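# Loosen the right fan tray's two captive screws

## Task

Facing the switch, work on the fan tray in its right-hand slot: unscrew both of its captive screws (the one above the handle and the one below it) by turning each knob counterclockwise until that screw pops free of its thread. The tray must stay fully seated in its slot, and the fan trays sitting on the shelf underneath must be left exactly as they were. Stay within the switch slots, the shelf below and the space above and between them (an ESD tray lies loose on that shelf). At the end, release everything and move the gripper away.

## Robot and tools

Robot: a single six-joint arm with a two-finger parallel gripper and one camera, cam_wrist (504x504 fisheye), mounted on the hand. The base may be slightly tilted relative to the table.

Frames: the scene frame has its origin on the table top under the arm's base, +z up, and +y to the left when looking along +x. Positions are in metres. In the gripper's own frame, the fingers point along +z and open and close along y. A flat block sticks out about 9 cm from the wrist-roll axis toward the gripper's +x and rotates with the hand, so keep it clear of the switch. end_effector_position is the point between the closed pads. Closed fingertips reach about 19 mm past it, fully open ones about 6 mm. While closing, the tips move about 13 mm farther out, so leave room above surfaces.

The row: every command uses rows of 9 plain numbers for this one arm. The first six are absolute joint target angles in radians, in this fixed order: elbow, wrist pitch, shoulder, wrist roll, waist, forearm roll. Ranges: elbow -4.224 to 0.061, wrist pitch -2.164 to 2.164, shoulder -2.304 to 2.304, wrist roll -6.283 to 6.283, waist -6.283 to 6.283, forearm roll -6.283 to 6.283. The real end of each range may differ by up to 0.010. A target more than 0.010 beyond an end, and farther out than the joint currently is, gets the call refused. A target beyond the real end is clipped, and the result then reports "joint sent to its limit". The last three numbers are gripper position, force_limit and speed, each from -1 to 1. Position +1 is fully open (85 mm), the pads touch near -0.8, and -1 closes until blocked. force_limit runs from about 20 N at -1 through 128 N at 0 to 235 N at +1. Speed runs from about 20 mm/s at -1 through 85 at 0 to 150 mm/s at +1, and faster closes squeeze a bit harder.

Tools:
- execute_actions(actions): a list of actions run in sequence. Each action is a table of 1 to 15 rows, and each row lasts one 1/30 s step. If a table has fewer than 15 rows, its last row is held for the remaining steps. An empty list only fetches state and images.
- move(target, speed, blocking): target is one 9-number row of absolute joint angles plus gripper values. All joints travel together along interpolated paths, so the hand traces a curve. speed is the top rate in rad/s of the joint with the longest way to go (0.01 to 2, default 0.5). The path lasts 0.5 to 10 s, and a longer one is cut short at 10 s. Paths do not avoid obstacles. The gripper values are applied at the start. With blocking=false you get the result after 0.5 s. Until a result shows the move has ended, other moves and execute_actions are refused, so use wait or stop first.
- wait(seconds): 0 to 10 s. The arm keeps its last command, and any running move continues.
- stop(): brakes a running move. The arm needs some distance to brake, and the fingers are not stopped.
- zoom_image(camera, region): camera must be "cam_wrist". region is [x0, y0, x1, y1] in image pixels from the top-left corner, at most 504 by 504.
- finished_scene(scene): pass the current scene's number once the goal holds. This cannot be undone.

Drive behaviour: each joint target moves at no more than 3.14 rad/s. At each step a joint's target is kept within 0.623 rad of its measured angle, and targets that would move the hand more than 70 mm from where it is are scaled back. Far goals therefore take several actions, and any leftover motion must be commanded again. "Joint targets" in the result shows what the joints are being driven toward now. To hold a joint, resend that value.

Result lines: the gripper's pose (end_effector_position, end_effector_quat_wxyz) and its linear and angular velocities, all in the scene frame. The position can be off at long reach. Joint positions, Joint velocities, Joint targets and joint torques are listed in the joint order above. Torque readings carry offsets and noise and are nonzero even in free air. object_status: 0 moving, 1 blocked while opening, 2 blocked while closing (a grip), 3 reached the requested position or the pads met. position_measured is in nonlinear counts: 3 fully open, 78 about 60 mm, 130 about 40 mm, 180 about 20 mm, 230 pads together. A new force_limit or speed only takes effect after a position change of at least 0.01. "joint command not followed" means a clearance check altered the targets. The move: line gives how the move ended (done, off_target, moving, held, fault), limits=held or none, and the joint farthest from its target.

Cautions: load limits in N m are waist 54.6, shoulder 54.6, elbow 45.5, forearm roll 24.5, wrist pitch 17.2, wrist roll 17.2. Reaching one causes a TORQUE FAULT: the arm backs off, pauses 10 s and drops the rest of the call. Holding loads heats the motors. MOTOR HOT appears from 65 °C, and at 80 °C an OVER-TEMPERATURE FAULT brakes the arm. Turn the knobs with moderate force, do not pull the tray out, and do not disturb the shelf trays or the ESD tray. Pushing anything out of the work area ends the scene. Avoid drops, slams and hard hits. Fast, smooth motion with little effort is preferred. The robot keeps its last command while you think. The camera calibration is approximate.

Each tool is called in YAML: its name, and indented under it one key for each argument.

## Session

I'll start by checking the current state and camera view.

execute_actions:
  actions: []

Scene clock: 0.00 s.
end_effector_position=(+0.5677, -0.1956, +0.2669) position_measured=3 object_status=3 end_effector_quat_wxyz=(-0.156, +0.743, +0.113, +0.641) end_effector_velocity=(+0.000, +0.001, +0.000) end_effector_angular_velocity=(-0.000, -0.000, +0.001)
Joint names: [elbow, wrist pitch, shoulder, wrist roll, waist, forearm roll]
Joint positions: [-0.804 -1.569 -0.804  0.109 -0.795  1.947]
Joint velocities: [-0.    -0.    -0.    -0.     0.001  0.   ]
Joint torques (N m, as the arm reports them, + toward a larger angle): no reading
Joint targets: [-0.804 -1.569 -0.804 0.109 -0.795 1.947]

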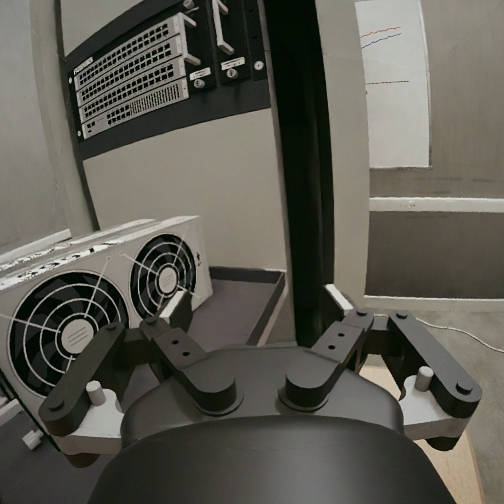

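zoom_image:
  camera: "cam_wrist"
  region: [60, 0, 300, 160]

Region (60, 0, 300, 160) of cam_wrist's 504x504 image, scaled by 2.100, with more detail than that image has.

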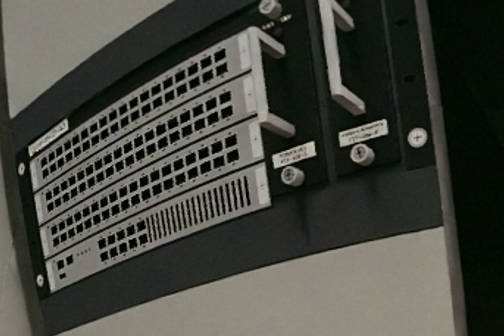

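move:
  target: [-0.4344, -1.2877, -0.0129, 0.2257, -0.3787, 2.7488, 1, 0, 0]
  speed: 0.5

Scene clock: 14.40 s.
end_effector_position=(+0.6072, -0.0929, +0.5046) position_measured=3 object_status=3 end_effector_quat_wxyz=(+0.002, +0.708, -0.001, +0.706) end_effector_velocity=(-0.000, +0.001, +0.001) end_effector_angular_velocity=(+0.001, -0.001, -0.000)
Joint names: [elbow, wrist pitch, shoulder, wrist roll, waist, forearm roll]
Joint positions: [-0.435 -1.288 -0.013  0.226 -0.379  2.748]
Joint velocities: [0.001 0.001 0.003 0.001 0.003 0.003]
Joint torques (N m, as the arm reports them, + toward a larger angle): [-22.69  -2.04  15.56   0.05   1.12   1.24]
Joint targets: [-0.434 -1.288 -0.013 0.226 -0.379 2.749]
move: done; limits=none; farthest joint: the waist, 0.000 radians from its target (0.417 radians at the start)
camera_calibration (this result's frames):
cam_wrist: T_world_to_cam=[[-0.00481332, -0.999851, -0.0165493, -0.0754292], [-0.234783, 0.0172169, -0.971895, 0.669128], [0.972036, -0.000792536, -0.234831, -0.324638], [0, 0, 0, 1]] pos_world=[0.472297, -0.0871956, 0.572839]

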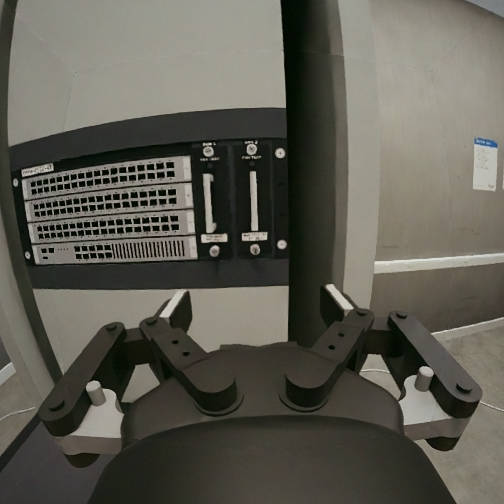

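zoom_image:
  camera: "cam_wrist"
  region: [180, 130, 300, 270]

Region (180, 130, 300, 270) of cam_wrist's 504x504 image, scaled by 3.600, with more detail than that image has; it fills the left 432 columns of this view, and the rest is white.

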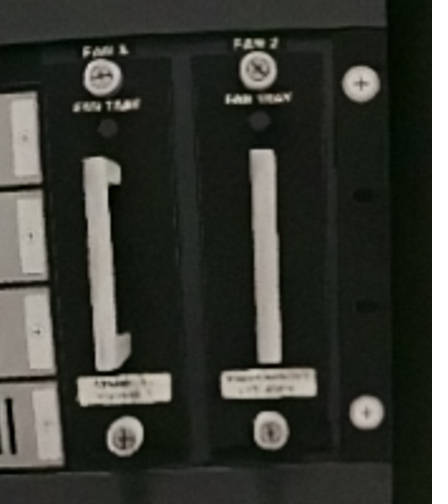

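move:
  target: [-0.7175, -1.2315, -0.2525, 0.1939, -0.2705, 2.8600, -0.1, 0, 0]
  speed: 0.4

Scene clock: 21.10 s.
end_effector_position=(+0.7199, -0.0911, +0.4938) position_measured=141 object_status=3 end_effector_quat_wxyz=(+0.003, +0.708, -0.003, +0.706) end_effector_velocity=(+0.001, +0.000, -0.001) end_effector_angular_velocity=(+0.001, +0.001, +0.000)
Joint names: [elbow, wrist pitch, shoulder, wrist roll, waist, forearm roll]
Joint positions: [-0.717 -1.232 -0.252  0.194 -0.271  2.86 ]
Joint velocities: [-0.003  0.001 -0.002  0.     0.001  0.001]
Joint torques (N m, as the arm reports them, + toward a larger angle): [-24.51  -2.26  23.49   0.26   0.44   0.74]
Joint targets: [-0.718 -1.232 -0.253 0.194 -0.270 2.860]
move: done; limits=none; farthest joint: the waist, 0.000 radians from its target (0.108 radians at the start)
camera_calibration (this result's frames):
cam_wrist: T_world_to_cam=[[-0.00854195, -0.999822, -0.0168445, -0.0704519], [-0.233494, 0.0183737, -0.972185, 0.684292], [0.972321, -0.00437127, -0.233609, -0.437874], [0, 0, 0, 1]] pos_world=[0.58493, -0.0849264, 0.561781]

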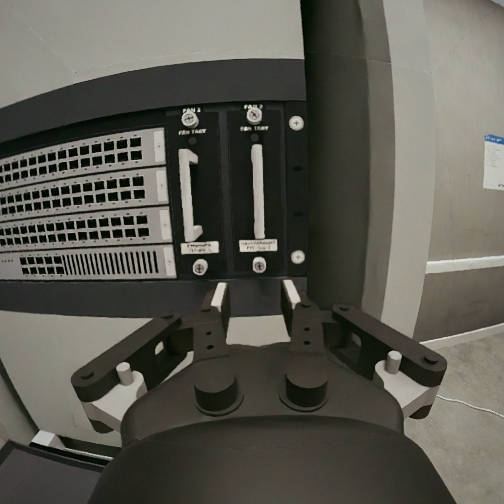

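zoom_image:
  camera: "cam_wrist"
  region: [170, 90, 330, 330]

Region (170, 90, 330, 330) of cam_wrist's 504x504 image, scaled by 2.100, with more detail than that image has.

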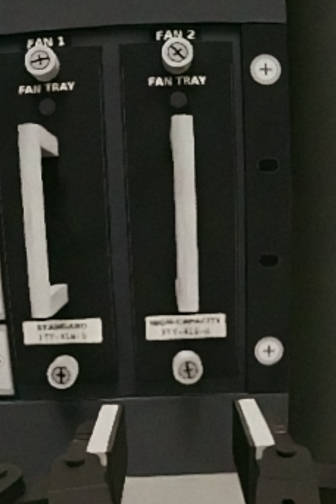

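zoom_image:
  camera: "cam_wrist"
  region: [210, 230, 310, 310]

zoom_image:
  camera: "cam_wrist"
  region: [210, 90, 310, 170]

Region (210, 230, 310, 310) of cam_wrist's 504x504 image, scaled by 5.040, with more detail than that image has; it fills the top 403 rows of this view, and the rest is white.

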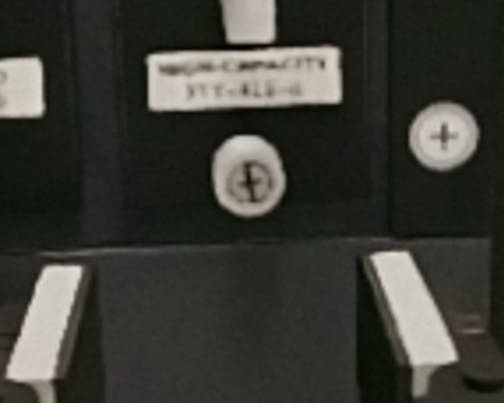

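Region (210, 90, 310, 170) of cam_wrist's 504x504 image, scaled by 5.040, with more detail than that image has; it fills the top 403 rows of this view, and the rest is white.

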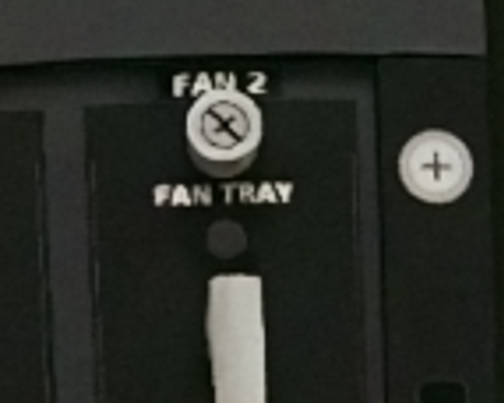

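move:
  target: [-0.8720, -1.1779, -0.3542, 0.1983, -0.2483, 2.8780, -0.1, 0, 0]
  speed: 0.25

Scene clock: 26.80 s.
end_effector_position=(+0.7749, -0.0955, +0.4937) position_measured=141 object_status=3 end_effector_quat_wxyz=(+0.003, +0.708, -0.003, +0.706) end_effector_velocity=(+0.001, -0.000, -0.000) end_effector_angular_velocity=(+0.000, +0.000, +0.001)
Joint names: [elbow, wrist pitch, shoulder, wrist roll, waist, forearm roll]
Joint positions: [-0.872 -1.178 -0.354  0.198 -0.248  2.878]
Joint velocities: [-0.002  0.001 -0.002  0.001 -0.    -0.001]
Joint torques (N m, as the arm reports them, + toward a larger angle): [-25.08  -2.16  26.09   0.02   1.21   0.92]
Joint targets: [-0.872 -1.178 -0.354 0.198 -0.248 2.878]
move: done; limits=none; farthest joint: the waist, 0.000 radians from its target (0.022 radians at the start)
camera_calibration (this result's frames):
cam_wrist: T_world_to_cam=[[-0.00850905, -0.999822, -0.0168487, -0.0744245], [-0.233465, 0.01837, -0.972192, 0.697098], [0.972328, -0.00433885, -0.23358, -0.491403], [0, 0, 0, 1]] pos_world=[0.63992, -0.0893491, 0.561677]

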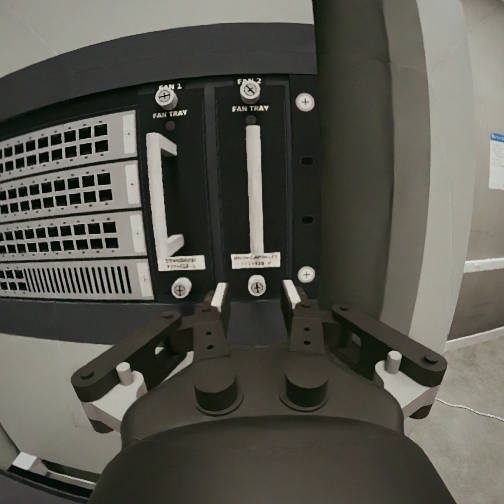

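zoom_image:
  camera: "cam_wrist"
  region: [200, 240, 320, 340]

Region (200, 240, 320, 340) of cam_wrist's 504x504 image, scaled by 4.200, with more detail than that image has.

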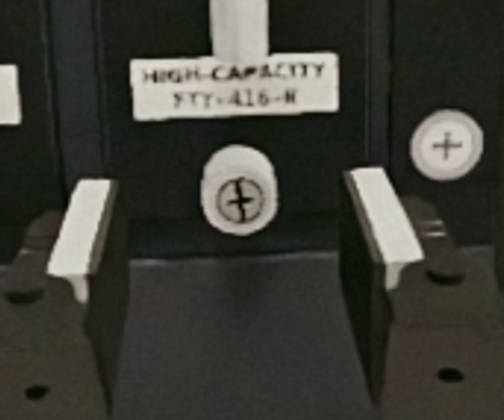

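move:
  target: [-0.9155, -1.1619, -0.3819, 0.2000, -0.2429, 2.8820, -0.1, 0, 0]
  speed: 0.08

Scene clock: 28.93 s.
end_effector_position=(+0.7899, -0.0966, +0.4936) position_measured=141 object_status=3 end_effector_quat_wxyz=(+0.003, +0.708, -0.003, +0.706) end_effector_velocity=(+0.001, +0.000, -0.000) end_effector_angular_velocity=(-0.000, +0.001, +0.001)
Joint names: [elbow, wrist pitch, shoulder, wrist roll, waist, forearm roll]
Joint positions: [-0.915 -1.162 -0.382  0.2   -0.243  2.882]
Joint velocities: [-0.001  0.001 -0.001 -0.     0.001 -0.   ]
Joint torques (N m, as the arm reports them, + toward a larger angle): [-24.44  -2.22  26.8    0.1   -1.36   0.4 ]
Joint targets: [-0.915 -1.162 -0.382 0.200 -0.243 2.882]
move: done; limits=none; farthest joint: the waist, 0.000 radians from its target (0.005 radians at the start)
camera_calibration (this result's frames):
cam_wrist: T_world_to_cam=[[-0.00846068, -0.999821, -0.0169339, -0.0753971], [-0.233493, 0.0184417, -0.972184, 0.700585], [0.972322, -0.00427138, -0.233608, -0.505999], [0, 0, 0, 1]] pos_world=[0.654937, -0.0904648, 0.561615]

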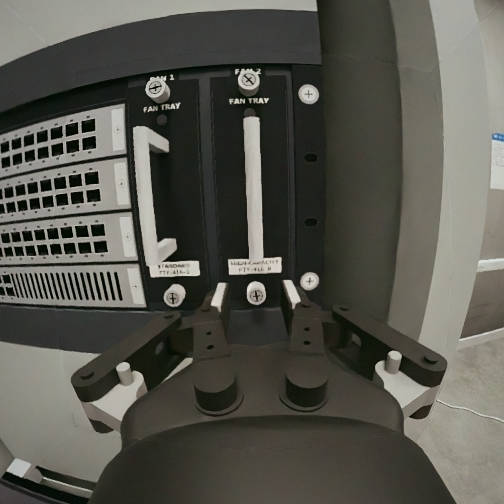

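zoom_image:
  camera: "cam_wrist"
  region: [200, 240, 320, 340]

Region (200, 240, 320, 340) of cam_wrist's 504x504 image, scaled by 4.200, with more detail than that image has.

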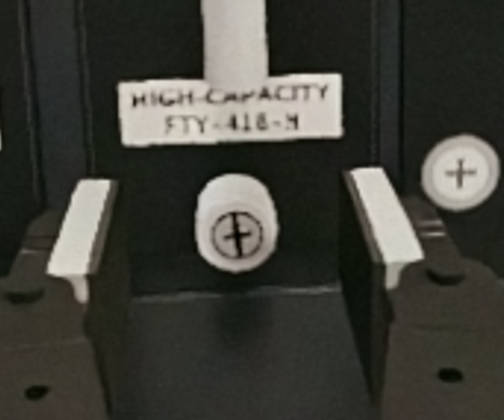

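move:
  target: [-0.9286, -1.1571, -0.3902, 0.2005, -0.2413, 2.8832, -0.1, 0, 0]
  speed: 0.05

Scene clock: 31.63 s.
end_effector_position=(+0.7944, -0.0969, +0.4936) position_measured=141 object_status=3 end_effector_quat_wxyz=(+0.003, +0.708, -0.003, +0.706) end_effector_velocity=(+0.000, -0.001, +0.000) end_effector_angular_velocity=(+0.000, -0.001, -0.002)
Joint names: [elbow, wrist pitch, shoulder, wrist roll, waist, forearm roll]
Joint positions: [-0.928 -1.157 -0.39   0.2   -0.241  2.883]
Joint velocities: [-0.002 -0.    -0.001 -0.    -0.001  0.001]
Joint torques (N m, as the arm reports them, + toward a larger angle): [-24.3   -2.23  29.13   0.32   0.04   0.6 ]
Joint targets: [-0.929 -1.157 -0.390 0.201 -0.241 2.883]
move: done; limits=none; farthest joint: the waist, 0.000 radians from its target (0.002 radians at the start)
camera_calibration (this result's frames):
cam_wrist: T_world_to_cam=[[-0.00845693, -0.99982, -0.0169595, -0.0756576], [-0.233435, 0.0184654, -0.972197, 0.701581], [0.972336, -0.00426288, -0.233549, -0.510399], [0, 0, 0, 1]] pos_world=[0.659413, -0.0907747, 0.561588]

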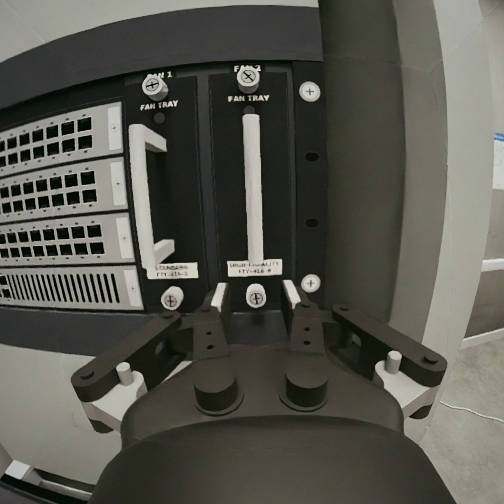

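Now closing the gripper on the lower knob.

execute_actions:
  actions:
    - [[-0.9286, -1.1571, -0.3902, 0.2005, -0.2413, 2.8832, -1, -0.3, -0.5]]
    - [[-0.9286, -1.1571, -0.3902, 0.2005, -0.2413, 2.8832, -1, -0.3, -0.5]]

Scene clock: 32.77 s.
end_effector_position=(+0.7944, -0.0971, +0.4936) position_measured=206 object_status=2 end_effector_quat_wxyz=(+0.003, +0.708, -0.003, +0.706) end_effector_velocity=(-0.000, -0.000, +0.000) end_effector_angular_velocity=(-0.001, -0.002, +0.000)
Joint names: [elbow, wrist pitch, shoulder, wrist roll, waist, forearm roll]
Joint positions: [-0.928 -1.157 -0.39   0.2   -0.242  2.883]
Joint velocities: [ 0.    -0.002 -0.    -0.    -0.001 -0.   ]
Joint torques (N m, as the arm reports them, + toward a larger angle): [-26.7   -2.15  28.36   0.03   4.46  -1.49]
Joint targets: [-0.929 -1.157 -0.390 0.201 -0.241 2.883]
camera_calibration (this result's frames):
cam_wrist: T_world_to_cam=[[-0.00886214, -0.999816, -0.0170251, -0.0755191], [-0.233397, 0.0186237, -0.972203, 0.701564], [0.972341, -0.00464219, -0.233519, -0.510436], [0, 0, 0, 1]] pos_world=[0.659392, -0.0909405, 0.561581]

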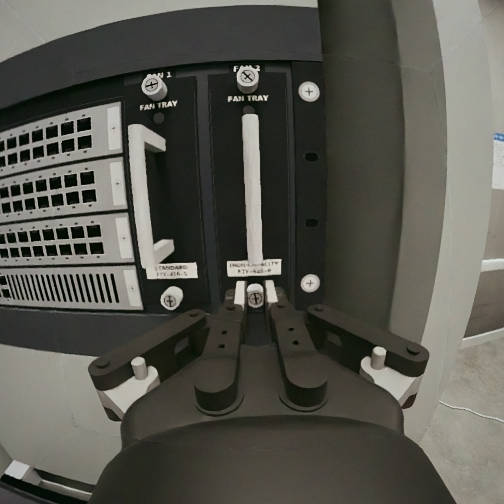

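move:
  target: [-0.9286, -1.1571, -0.3902, -0.8, -0.2425, 2.8832, -1, -0.3, -0.5]
  speed: 0.5

Scene clock: 35.60 s.
end_effector_position=(+0.7943, -0.0973, +0.4934) position_measured=206 object_status=2 end_effector_quat_wxyz=(+0.341, +0.622, +0.337, +0.618) end_effector_velocity=(-0.000, +0.001, -0.000) end_effector_angular_velocity=(-0.003, +0.000, +0.002)
Joint names: [elbow, wrist pitch, shoulder, wrist roll, waist, forearm roll]
Joint positions: [-0.929 -1.157 -0.39  -0.8   -0.242  2.881]
Joint velocities: [ 0.    -0.     0.    -0.002  0.    -0.001]
Joint torques (N m, as the arm reports them, + toward a larger angle): [-32.24  -2.02  30.04   0.27 -14.35   9.51]
Joint targets: [-0.929 -1.157 -0.390 -0.800 -0.242 2.883]
move: done; limits=none; farthest joint: the forearm roll, 0.002 radians from its target (0.000 radians at the start)
camera_calibration (this result's frames):
cam_wrist: T_world_to_cam=[[-0.00219417, -0.553594, 0.832784, -0.456896], [-0.239266, -0.808306, -0.537953, 0.411361], [0.970952, -0.200437, -0.130683, -0.579082], [0, 0, 0, 1]] pos_world=[0.659683, -0.0364986, 0.526112]

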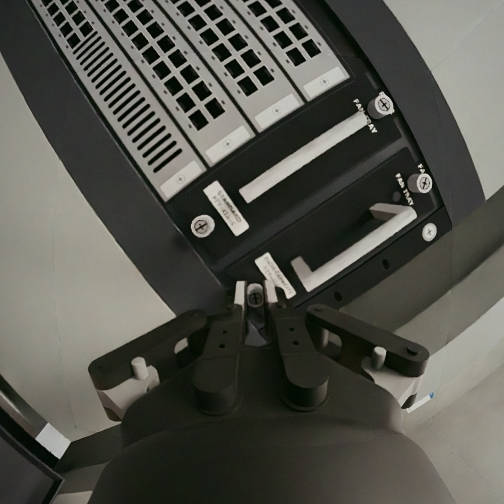

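zoom_image:
  camera: "cam_wrist"
  region: [200, 240, 320, 340]

Region (200, 240, 320, 340) of cam_wrist's 504x504 image, scaled by 4.200, with more detail than that image has.

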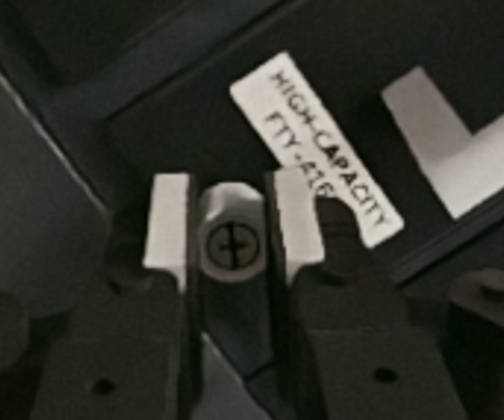

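execute_actions:
  actions:
    - [[-0.9286, -1.1571, -0.3902, -0.8, -0.2425, 2.8832, -0.4, -0.3, 0]]

zoom_image:
  camera: "cam_wrist"
  region: [200, 240, 320, 340]

Scene clock: 38.07 s.
end_effector_position=(+0.7944, -0.0983, +0.4941) position_measured=179 object_status=0 end_effector_quat_wxyz=(+0.342, +0.623, +0.336, +0.618) end_effector_velocity=(-0.001, +0.002, -0.003) end_effector_angular_velocity=(+0.001, +0.006, +0.004)
Joint names: [elbow, wrist pitch, shoulder, wrist roll, waist, forearm roll]
Joint positions: [-0.929 -1.157 -0.39  -0.8   -0.243  2.884]
Joint velocities: [ 0.003  0.002 -0.001  0.     0.002 -0.003]
Joint torques (N m, as the arm reports them, + toward a larger angle): [-24.23  -2.24  28.35   0.13   0.22   1.2 ]
Joint targets: [-0.929 -1.157 -0.390 -0.800 -0.242 2.883]
camera_calibration (this result's frames):
cam_wrist: T_world_to_cam=[[-0.00472634, -0.553915, 0.83256, -0.455869], [-0.240473, -0.807508, -0.538613, 0.412307], [0.970644, -0.202754, -0.129385, -0.579889], [0, 0, 0, 1]] pos_world=[0.65986, -0.0371462, 0.526583]

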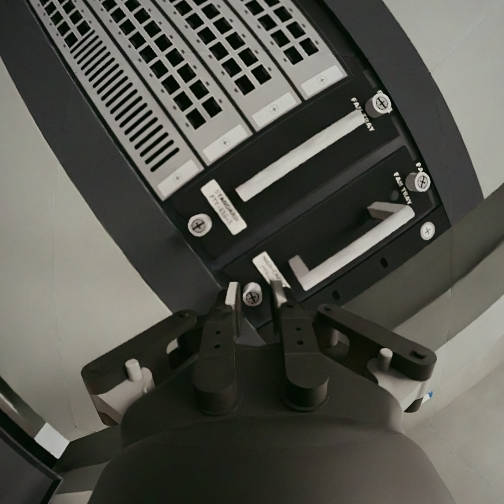

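Region (200, 240, 320, 340) of cam_wrist's 504x504 image, scaled by 4.200, with more detail than that image has.

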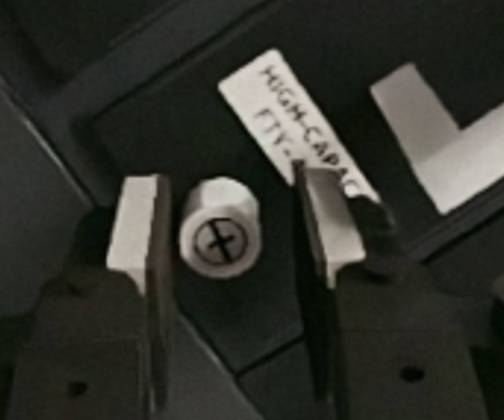

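move:
  target: [-0.9285, -1.1620, -0.3952, -1.371, -0.2430, 2.8832, -0.4, -0.3, 0]
  speed: 0.5

zoom_image:
  camera: "cam_wrist"
  region: [200, 240, 320, 340]

Scene clock: 41.37 s.
end_effector_position=(+0.7943, -0.0983, +0.4911) position_measured=179 object_status=3 end_effector_quat_wxyz=(+0.502, +0.503, +0.498, +0.497) end_effector_velocity=(-0.000, -0.001, -0.000) end_effector_angular_velocity=(-0.002, +0.001, -0.002)
Joint names: [elbow, wrist pitch, shoulder, wrist roll, waist, forearm roll]
Joint positions: [-0.929 -1.162 -0.395 -1.371 -0.243  2.883]
Joint velocities: [ 0.     0.001  0.    -0.002 -0.001  0.001]
Joint torques (N m, as the arm reports them, + toward a larger angle): [-25.22  -2.06  27.26   0.14   1.84   1.18]
Joint targets: [-0.928 -1.162 -0.395 -1.371 -0.243 2.883]
move: done; limits=none; farthest joint: the waist, 0.000 radians from its target (0.000 radians at the start)
camera_calibration (this result's frames):
cam_wrist: T_world_to_cam=[[0.00193752, -0.017495, 0.999845, -0.488163], [-0.240781, -0.970439, -0.0165139, 0.138476], [0.970577, -0.240712, -0.00609271, -0.644411], [0, 0, 0, 1]] pos_world=[0.65974, -0.0292754, 0.486448]

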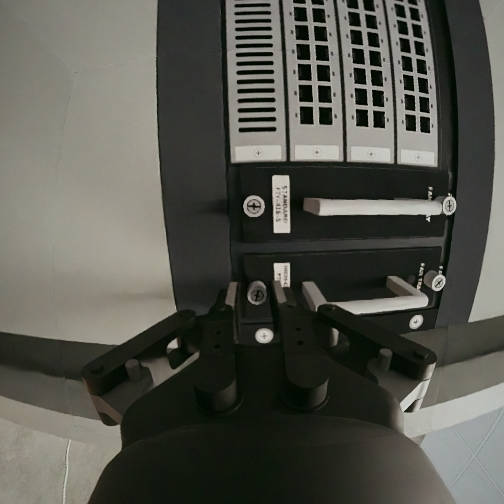

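Region (200, 240, 320, 340) of cam_wrist's 504x504 image, scaled by 4.200, with more detail than that image has.

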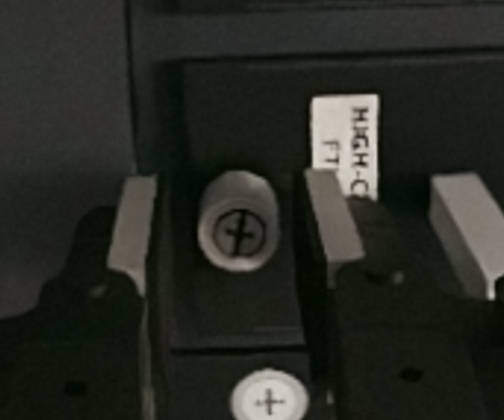

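execute_actions:
  actions:
    - [[-0.9283, -1.1607, -0.3936, -1.371, -0.2421, 2.8840, -0.4, -0.3, 0]]
    - [[-0.9283, -1.1607, -0.3936, -1.371, -0.2421, 2.8840, -1, -0.3, -0.5]]
    - [[-0.9283, -1.1607, -0.3936, -1.371, -0.2421, 2.8840, -1, -0.3, -0.5]]

move:
  target: [-0.9283, -1.1607, -0.3936, -2.94, -0.2421, 2.8840, -1, -0.3, -0.5]
  speed: 0.8

Scene clock: 43.60 s.
end_effector_position=(+0.7942, -0.0978, +0.4920) position_measured=205 object_status=2 end_effector_quat_wxyz=(+0.502, +0.503, +0.498, +0.497) end_effector_velocity=(+0.000, +0.001, -0.000) end_effector_angular_velocity=(+0.001, +0.000, +0.001)
Joint names: [elbow, wrist pitch, shoulder, wrist roll, waist, forearm roll]
Joint positions: [-0.928 -1.161 -0.394 -1.371 -0.242  2.884]
Joint velocities: [-0.     0.    -0.     0.     0.002  0.   ]
Joint torques (N m, as the arm reports them, + toward a larger angle): [-27.56  -0.97  22.89   0.07   2.51   1.13]
Joint targets: [-0.928 -1.161 -0.394 -1.371 -0.242 2.884]
camera_calibration (this result's frames):
cam_wrist: T_world_to_cam=[[0.00144623, -0.0173732, 0.999848, -0.488597], [-0.240724, -0.970453, -0.0165143, 0.138949], [0.970593, -0.240664, -0.00558565, -0.644531], [0, 0, 0, 1]] pos_world=[0.659732, -0.0287598, 0.487217]

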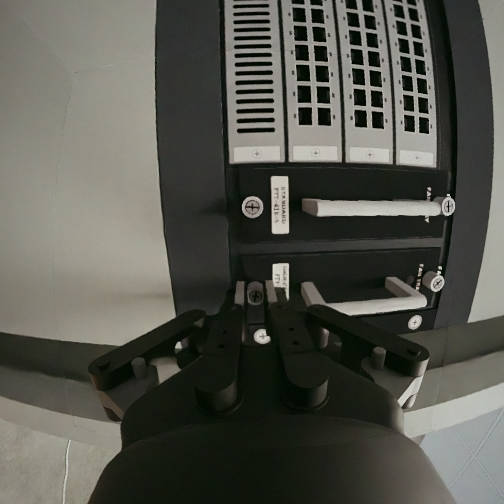

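Scene clock: 46.23 s.
end_effector_position=(+0.7943, -0.0977, +0.4920) position_measured=205 object_status=2 end_effector_quat_wxyz=(+0.707, +0.004, +0.708, -0.003) end_effector_velocity=(+0.000, +0.000, -0.000) end_effector_angular_velocity=(-0.001, +0.000, -0.000)
Joint names: [elbow, wrist pitch, shoulder, wrist roll, waist, forearm roll]
Joint positions: [-0.928 -1.161 -0.394 -2.94  -0.242  2.884]
Joint velocities: [-0.     0.001  0.    -0.002  0.     0.001]
Joint torques (N m, as the arm reports them, + toward a larger angle): [-30.88   1.75  18.9    0.09  -2.98   3.52]
Joint targets: [-0.928 -1.161 -0.394 -2.940 -0.242 2.884]
move: done; limits=none; farthest joint: the waist, 0.000 radians from its target (0.000 radians at the start)
camera_calibration (this result's frames):
cam_wrist: T_world_to_cam=[[0.00926925, 0.99977, 0.0193299, 0.086924], [-0.230012, -0.0166806, 0.973045, -0.263136], [0.973144, -0.0134655, 0.229804, -0.740171], [0, 0, 0, 1]] pos_world=[0.658963, -0.10126, 0.424458]

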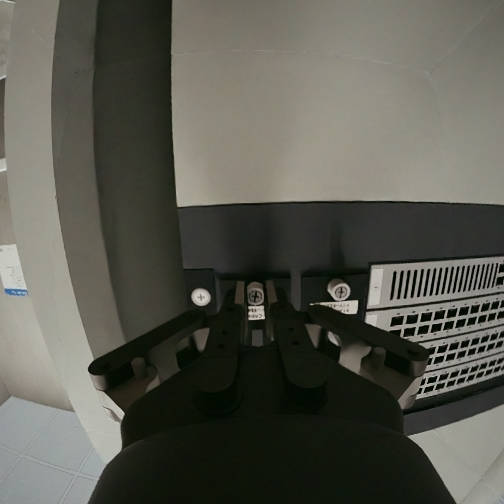

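execute_actions:
  actions:
    - [[-0.92685, -1.16124, -0.39268, -2.94, -0.24225, 2.8839, -1, -0.3, -0.5]]

Scene clock: 47.60 s.
end_effector_position=(+0.7940, -0.0977, +0.4919) position_measured=205 object_status=2 end_effector_quat_wxyz=(+0.706, +0.004, +0.708, -0.003) end_effector_velocity=(-0.000, -0.000, -0.000) end_effector_angular_velocity=(+0.001, -0.000, -0.001)
Joint names: [elbow, wrist pitch, shoulder, wrist roll, waist, forearm roll]
Joint positions: [-0.927 -1.161 -0.393 -2.94  -0.242  2.884]
Joint velocities: [ 0.001 -0.     0.     0.001 -0.     0.001]
Joint torques (N m, as the arm reports them, + toward a larger angle): [-24.66   1.04  20.19   0.04  -2.89   3.59]
Joint targets: [-0.927 -1.161 -0.393 -2.940 -0.242 2.884]
camera_calibration (this result's frames):
cam_wrist: T_world_to_cam=[[0.00948418, 0.999772, 0.0191281, 0.0868918], [-0.229504, -0.016442, 0.973169, -0.263582], [0.973261, -0.0136197, 0.229296, -0.739758], [0, 0, 0, 1]] pos_world=[0.658661, -0.101281, 0.424472]

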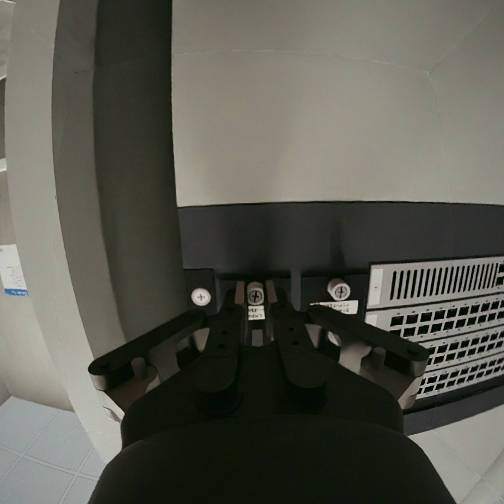

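move:
  target: [-0.92424, -1.1622, -0.39101, -4.51, -0.24252, 2.8837, -1, -0.3, -0.5]
  speed: 0.8

Scene clock: 50.47 s.
end_effector_position=(+0.7930, -0.0976, +0.4919) position_measured=206 object_status=2 end_effector_quat_wxyz=(+0.498, -0.497, +0.504, -0.501) end_effector_velocity=(-0.000, -0.000, +0.000) end_effector_angular_velocity=(-0.001, -0.000, -0.001)
Joint names: [elbow, wrist pitch, shoulder, wrist roll, waist, forearm roll]
Joint positions: [-0.925 -1.162 -0.391 -4.51  -0.242  2.884]
Joint velocities: [ 0.    -0.     0.    -0.001 -0.001  0.   ]
Joint torques (N m, as the arm reports them, + toward a larger angle): [ -7.18  -1.93  28.46   0.1  -11.91   6.  ]
Joint targets: [-0.924 -1.162 -0.391 -4.510 -0.243 2.884]
move: done; limits=none; farthest joint: the waist, 0.000 radians from its target (0.000 radians at the start)
camera_calibration (this result's frames):
cam_wrist: T_world_to_cam=[[-0.00200326, 0.0202748, -0.999792, 0.501516], [-0.222327, 0.974763, 0.0202127, 0.295982], [0.97497, 0.222321, 0.00255493, -0.605617], [0, 0, 0, 1]] pos_world=[0.657268, -0.164039, 0.496977]

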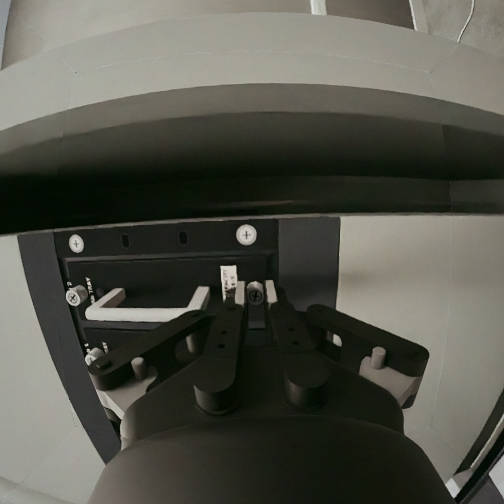

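move:
  target: [-0.92511, -1.16188, -0.39157, -6.08, -0.24242, 2.8838, -1, -0.3, -0.5]
  speed: 0.8

Scene clock: 53.87 s.
end_effector_position=(+0.7931, -0.0977, +0.4918) position_measured=206 object_status=2 end_effector_quat_wxyz=(+0.002, +0.708, -0.005, +0.706) end_effector_velocity=(+0.000, +0.000, -0.000) end_effector_angular_velocity=(-0.002, +0.001, -0.000)
Joint names: [elbow, wrist pitch, shoulder, wrist roll, waist, forearm roll]
Joint positions: [-0.925 -1.162 -0.392 -6.08  -0.242  2.884]
Joint velocities: [ 0.     0.001 -0.    -0.003  0.001  0.001]
Joint torques (N m, as the arm reports them, + toward a larger angle): [-15.72  -2.24  28.42   0.04 -10.67   5.32]
Joint targets: [-0.925 -1.162 -0.392 -6.080 -0.242 2.884]
move: done; limits=none; farthest joint: the waist, 0.000 radians from its target (0.000 radians at the start)
camera_calibration (this result's frames):
cam_wrist: T_world_to_cam=[[-0.00975014, -0.999729, -0.0211551, -0.0734067], [-0.233426, 0.0228471, -0.972106, 0.699929], [0.972326, -0.00454001, -0.233586, -0.509626], [0, 0, 0, 1]] pos_world=[0.658188, -0.0916919, 0.559811]

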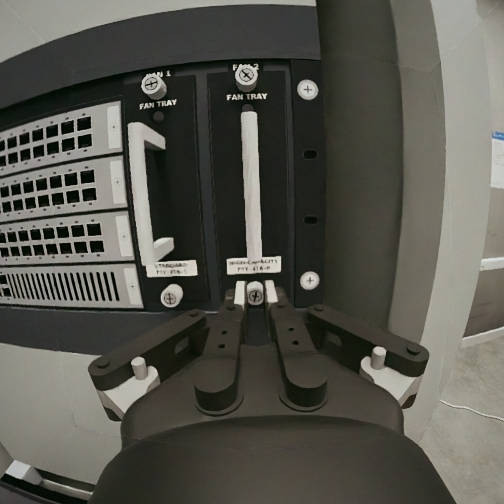

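execute_actions:
  actions:
    - [[-0.92511, -1.16188, -0.39157, -6.08, -0.2418, 2.8845, -0.45, -0.3, 0.5]]

move:
  target: [-0.92511, -1.16188, -0.39157, 6.2, -0.2418, 2.8845, -0.45, -0.3, 0.5]
  speed: 2

zoom_image:
  camera: "cam_wrist"
  region: [200, 240, 320, 340]

Scene clock: 56.43 s.
end_effector_position=(+0.7932, -0.0975, +0.4918) position_measured=186 object_status=3 end_effector_quat_wxyz=(+0.002, +0.708, -0.005, +0.706) end_effector_velocity=(+0.001, -0.000, +0.000) end_effector_angular_velocity=(-0.000, +0.000, -0.001)
Joint names: [elbow, wrist pitch, shoulder, wrist roll, waist, forearm roll]
Joint positions: [-0.925 -1.162 -0.392 -6.08  -0.242  2.885]
Joint velocities: [-0.002  0.002 -0.     0.    -0.     0.   ]
Joint torques (N m, as the arm reports them, + toward a larger angle): [-25.05  -2.08  27.5    0.09  -0.74   1.41]
Joint targets: [-0.925 -1.162 -0.392 -6.080 -0.242 2.885]
camera_calibration (this result's frames):
cam_wrist: T_world_to_cam=[[-0.00993471, -0.999723, -0.021319, -0.0729836], [-0.233176, 0.0230484, -0.972161, 0.699828], [0.972384, -0.00468707, -0.23334, -0.509828], [0, 0, 0, 1]] pos_world=[0.658206, -0.091483, 0.559827]

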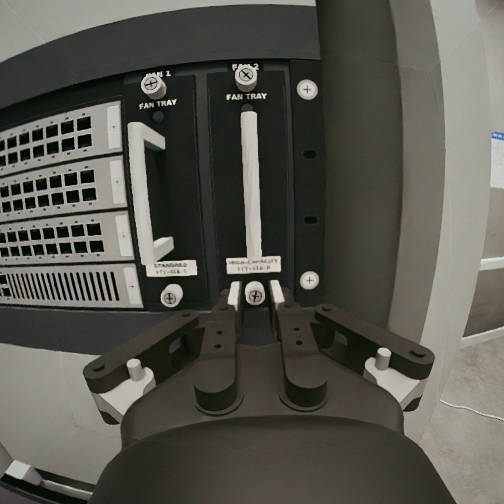

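Scene clock: 63.53 s.
end_effector_position=(+0.7933, -0.0974, +0.4919) position_measured=186 object_status=3 end_effector_quat_wxyz=(+0.103, +0.701, +0.096, +0.699) end_effector_velocity=(-0.000, -0.000, +0.000) end_effector_angular_velocity=(+0.001, -0.000, -0.000)
Joint names: [elbow, wrist pitch, shoulder, wrist roll, waist, forearm roll]
Joint positions: [-0.925 -1.162 -0.392  6.2   -0.242  2.884]
Joint velocities: [-0.    -0.    -0.     0.002 -0.001 -0.   ]
Joint torques (N m, as the arm reports them, + toward a larger angle): [-24.67  -2.08  27.76   0.02   0.54   1.11]
Joint targets: [-0.925 -1.162 -0.392 6.200 -0.242 2.885]
move: done; limits=none; farthest joint: the waist, 0.000 radians from its target (0.000 radians at the start)
camera_calibration (this result's frames):
cam_wrist: T_world_to_cam=[[-0.00874894, -0.964962, 0.262244, -0.209854], [-0.235687, -0.252876, -0.938353, 0.658403], [0.97179, -0.0700171, -0.225216, -0.519795], [0, 0, 0, 1]] pos_world=[0.658472, -0.0724014, 0.555781]

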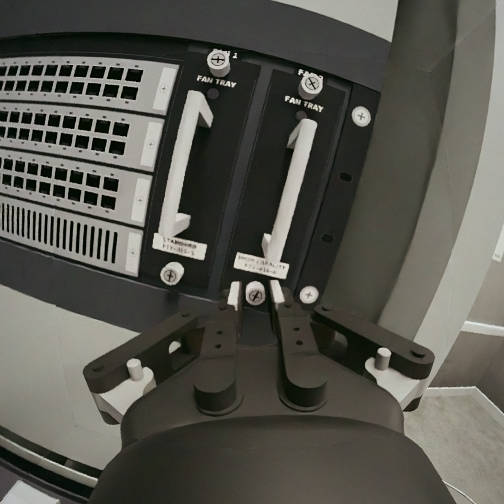

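Region (200, 240, 320, 340) of cam_wrist's 504x504 image, scaled by 4.200, with more detail than that image has.

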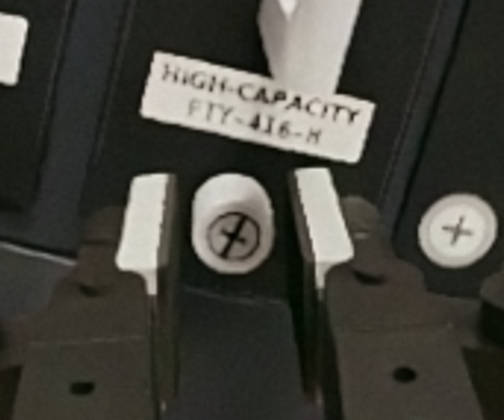

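execute_actions:
  actions:
    - [[-0.92511, -1.16188, -0.39157, 6.2, -0.2418, 2.8845, -1, -0.3, -0.5]]
    - [[-0.92511, -1.16188, -0.39157, 6.2, -0.2418, 2.8845, -1, -0.3, -0.5]]

move:
  target: [-0.92395, -1.16231, -0.39083, 3.06, -0.24192, 2.8844, -1, -0.3, -0.5]
  speed: 1.5

Scene clock: 64.87 s.
end_effector_position=(+0.7932, -0.0974, +0.4919) position_measured=206 object_status=2 end_effector_quat_wxyz=(+0.103, +0.701, +0.096, +0.699) end_effector_velocity=(+0.000, +0.001, +0.000) end_effector_angular_velocity=(+0.001, -0.001, +0.002)
Joint names: [elbow, wrist pitch, shoulder, wrist roll, waist, forearm roll]
Joint positions: [-0.925 -1.162 -0.392  6.2   -0.242  2.885]
Joint velocities: [ 0.    -0.001  0.     0.001  0.002  0.   ]
Joint torques (N m, as the arm reports them, + toward a larger angle): [-28.03  -1.71  26.78   0.2    1.79   1.75]
Joint targets: [-0.925 -1.162 -0.392 6.200 -0.242 2.885]
camera_calibration (this result's frames):
cam_wrist: T_world_to_cam=[[-0.00879015, -0.965024, 0.262014, -0.209731], [-0.235687, -0.252643, -0.938415, 0.658431], [0.971789, -0.0700021, -0.225223, -0.519763], [0, 0, 0, 1]] pos_world=[0.65844, -0.0724322, 0.555772]

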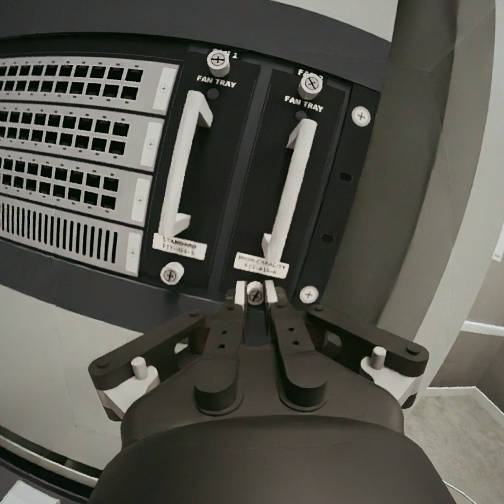

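Scene clock: 67.80 s.
end_effector_position=(+0.7929, -0.0972, +0.4919) position_measured=206 object_status=2 end_effector_quat_wxyz=(+0.699, -0.096, +0.701, -0.102) end_effector_velocity=(-0.000, -0.000, -0.001) end_effector_angular_velocity=(-0.002, +0.002, -0.000)
Joint names: [elbow, wrist pitch, shoulder, wrist roll, waist, forearm roll]
Joint positions: [-0.924 -1.162 -0.391  3.06  -0.242  2.884]
Joint velocities: [ 0.     0.002 -0.    -0.002 -0.001 -0.001]
Joint torques (N m, as the arm reports them, + toward a larger angle): [-26.05   0.33  21.76   0.06   0.67   1.51]
Joint targets: [-0.924 -1.162 -0.391 3.060 -0.242 2.884]
move: done; limits=none; farthest joint: the waist, 0.000 radians from its target (0.000 radians at the start)
camera_calibration (this result's frames):
cam_wrist: T_world_to_cam=[[0.00848261, 0.965496, -0.26028, 0.221337], [-0.227424, 0.255331, 0.939726, -0.222608], [0.973759, 0.0512226, 0.221742, -0.729046], [0, 0, 0, 1]] pos_world=[0.657412, -0.119518, 0.428461]

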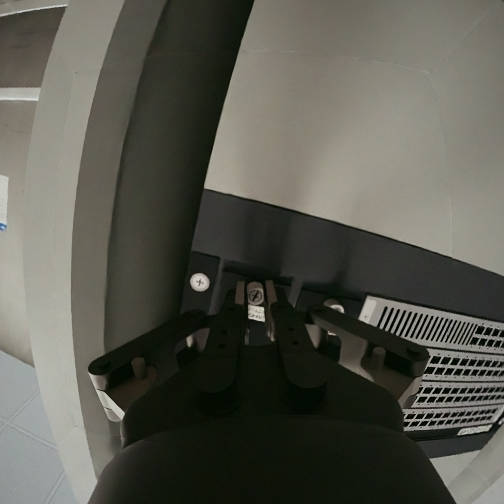

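move:
  target: [-0.92221, -1.16295, -0.38972, -0.08, -0.2421, 2.8843, -1, -0.3, -0.5]
  speed: 2

move:
  target: [-0.92076, -1.16349, -0.3888, -3.22, -0.24225, 2.8842, -1, -0.3, -0.5]
  speed: 2

move:
  target: [-0.91931, -1.16402, -0.38787, -6.25, -0.2424, 2.8841, -1, -0.3, -0.5]
  speed: 2

Scene clock: 70.90 s.
end_effector_position=(+0.7923, -0.0973, +0.4918) position_measured=206 object_status=2 end_effector_quat_wxyz=(+0.102, +0.701, +0.095, +0.699) end_effector_velocity=(-0.000, -0.000, +0.001) end_effector_angular_velocity=(-0.001, -0.001, -0.000)
Joint names: [elbow, wrist pitch, shoulder, wrist roll, waist, forearm roll]
Joint positions: [-0.922 -1.163 -0.39  -0.08  -0.242  2.884]
Joint velocities: [ 0.    -0.001  0.    -0.001 -0.     0.   ]
Joint torques (N m, as the arm reports them, + toward a larger angle): [-22.22  -2.28  29.65   0.06   2.31   0.73]
Joint targets: [-0.922 -1.163 -0.390 -0.080 -0.242 2.884]
move: done; limits=none; farthest joint: the waist, 0.000 radians from its target (0.000 radians at the start)
camera_calibration (this result's frames):
cam_wrist: T_world_to_cam=[[-0.00889421, -0.965945, 0.258594, -0.208027], [-0.23587, -0.249281, -0.939268, 0.659083], [0.971744, -0.0693487, -0.22562, -0.518556], [0, 0, 0, 1]] pos_world=[0.657511, -0.0726074, 0.555853]

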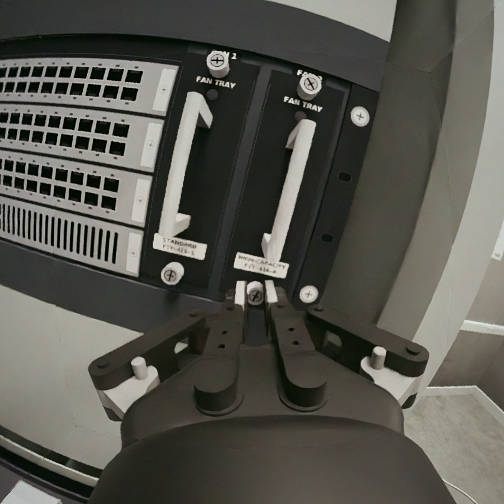

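Scene clock: 73.43 s.
end_effector_position=(+0.7918, -0.0971, +0.4919) position_measured=206 object_status=2 end_effector_quat_wxyz=(+0.699, -0.094, +0.701, -0.101) end_effector_velocity=(+0.000, +0.001, -0.001) end_effector_angular_velocity=(-0.002, +0.002, +0.001)
Joint names: [elbow, wrist pitch, shoulder, wrist roll, waist, forearm roll]
Joint positions: [-0.921 -1.164 -0.389 -3.22  -0.242  2.884]
Joint velocities: [ 0.     0.001  0.    -0.002  0.002  0.   ]
Joint torques (N m, as the arm reports them, + toward a larger angle): [-16.99  -0.93  25.59   0.15  -3.2    1.06]
Joint targets: [-0.921 -1.163 -0.389 -3.220 -0.242 2.884]
move: done; limits=none; farthest joint: the waist, 0.000 radians from its target (0.000 radians at the start)
camera_calibration (this result's frames):
cam_wrist: T_world_to_cam=[[0.00851667, 0.966361, -0.257049, 0.219724], [-0.227445, 0.252193, 0.940568, -0.223598], [0.973754, 0.050454, 0.221942, -0.72819], [0, 0, 0, 1]] pos_world=[0.656351, -0.119203, 0.428404]

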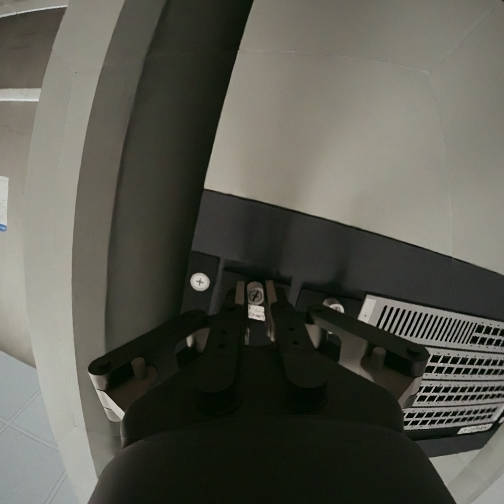

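Scene clock: 75.90 s.
end_effector_position=(+0.7913, -0.0972, +0.4919) position_measured=206 object_status=2 end_effector_quat_wxyz=(+0.062, +0.706, +0.055, +0.704) end_effector_velocity=(+0.000, +0.001, +0.000) end_effector_angular_velocity=(-0.002, -0.001, +0.001)
Joint names: [elbow, wrist pitch, shoulder, wrist roll, waist, forearm roll]
Joint positions: [-0.919 -1.164 -0.388 -6.25  -0.242  2.884]
Joint velocities: [-0.    -0.001  0.    -0.002  0.001 -0.   ]
Joint torques (N m, as the arm reports them, + toward a larger angle): [-15.18  -2.94  29.47   0.17  -0.33  -0.26]
Joint targets: [-0.919 -1.164 -0.388 -6.250 -0.242 2.884]
move: done; limits=none; farthest joint: the waist, 0.000 radians from its target (0.000 radians at the start)
camera_calibration (this result's frames):
cam_wrist: T_world_to_cam=[[-0.00933316, -0.988987, 0.14771, -0.155296], [-0.234766, -0.141421, -0.961709, 0.679581], [0.972007, -0.0436531, -0.23086, -0.512715], [0, 0, 0, 1]] pos_world=[0.656456, -0.0798601, 0.558133]

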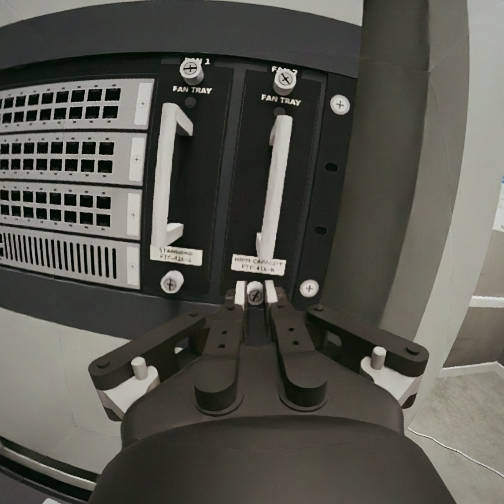

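execute_actions:
  actions:
    - [[-0.91931, -1.16402, -0.38787, -6.25, -0.2424, 2.8841, -0.45, -0.3, 0.5]]

zoom_image:
  camera: "cam_wrist"
  region: [140, 240, 320, 340]

Scene clock: 76.80 s.
end_effector_position=(+0.7912, -0.0972, +0.4918) position_measured=186 object_status=3 end_effector_quat_wxyz=(+0.062, +0.706, +0.055, +0.704) end_effector_velocity=(+0.001, +0.001, +0.001) end_effector_angular_velocity=(-0.001, -0.001, +0.001)
Joint names: [elbow, wrist pitch, shoulder, wrist roll, waist, forearm roll]
Joint positions: [-0.919 -1.164 -0.388 -6.25  -0.242  2.884]
Joint velocities: [-0.003  0.001 -0.    -0.001  0.001 -0.   ]
Joint torques (N m, as the arm reports them, + toward a larger angle): [-24.88  -2.28  28.34   0.06   0.46   1.38]
Joint targets: [-0.919 -1.164 -0.388 -6.250 -0.242 2.884]
camera_calibration (this result's frames):
cam_wrist: T_world_to_cam=[[-0.00918089, -0.98896, 0.147901, -0.155421], [-0.234736, -0.141643, -0.961684, 0.679437], [0.972016, -0.0435469, -0.230844, -0.512622], [0, 0, 0, 1]] pos_world=[0.656339, -0.0797906, 0.558055]

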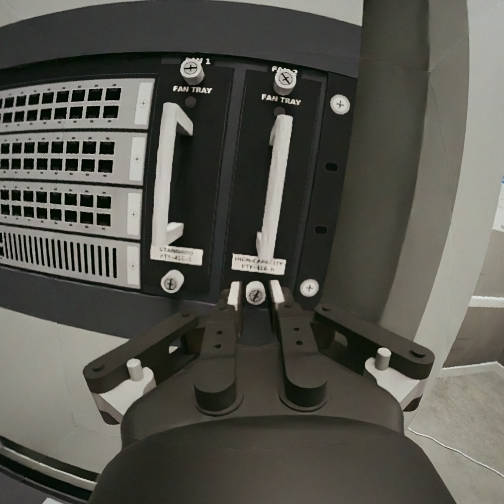

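Region (140, 240, 320, 340) of cam_wrist's 504x504 image, scaled by 2.800, with more detail than that image has.

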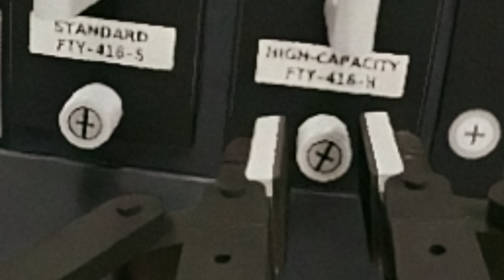

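execute_actions:
  actions:
    - [[-0.92221, -1.16295, -0.38972, 6.25, -0.2421, 2.8843, -0.45, -0.3, 0.5]]
    - [[-0.92221, -1.16295, -0.38972, 6.25, -0.2421, 2.8843, -0.45, -0.3, 0.5]]
    - [[-0.92221, -1.16295, -0.38972, 6.25, -0.2421, 2.8843, -0.45, -0.3, 0.5]]
    - [[-0.92221, -1.16295, -0.38972, 6.25, -0.2421, 2.8843, -0.45, -0.3, 0.5]]
    - [[-0.92221, -1.16295, -0.38972, 6.25, -0.2421, 2.8843, -0.45, -0.3, 0.5]]
    - [[-0.92221, -1.16295, -0.38972, 6.25, -0.2421, 2.8843, -0.45, -0.3, 0.5]]
    - [[-0.92221, -1.16295, -0.38972, 6.25, -0.2421, 2.8843, -0.45, -0.3, 0.5]]
    - [[-0.92221, -1.16295, -0.38972, 6.25, -0.2421, 2.8843, -0.45, -0.3, 0.5]]
    - [[-0.92221, -1.16295, -0.38972, 6.25, -0.2421, 2.8843, -0.45, -0.3, 0.5]]

Scene clock: 81.90 s.
end_effector_position=(+0.7923, -0.0973, +0.4919) position_measured=186 object_status=3 end_effector_quat_wxyz=(+0.205, +0.679, +0.199, +0.676) end_effector_velocity=(+0.000, +0.000, -0.000) end_effector_angular_velocity=(+2.609, -0.024, -0.004)
Joint names: [elbow, wrist pitch, shoulder, wrist roll, waist, forearm roll]
Joint positions: [-0.922 -1.163 -0.39   5.903 -0.242  2.884]
Joint velocities: [-0.     0.001 -0.     2.61   0.    -0.001]
Joint torques (N m, as the arm reports them, + toward a larger angle): [-26.02  -2.3   28.39  -0.44  -0.36   1.67]
Joint targets: [-0.922 -1.163 -0.390 6.250 -0.242 2.884]
camera_calibration (this result's frames):
cam_wrist: T_world_to_cam=[[-0.00711987, -0.846386, 0.532523, -0.332484], [-0.237955, -0.515805, -0.822996, 0.577695], [0.97125, -0.132576, -0.197729, -0.538007], [0, 0, 0, 1]] pos_world=[0.657637, -0.0547584, 0.546116]

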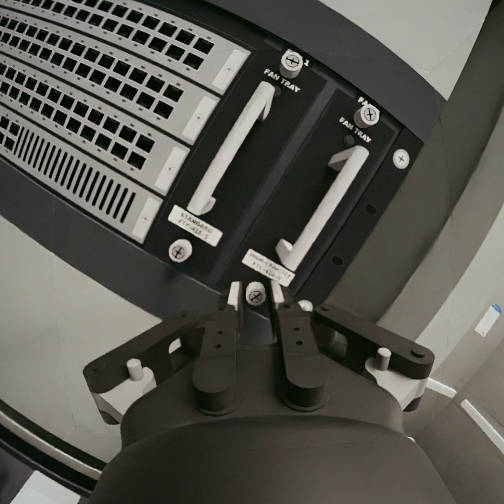

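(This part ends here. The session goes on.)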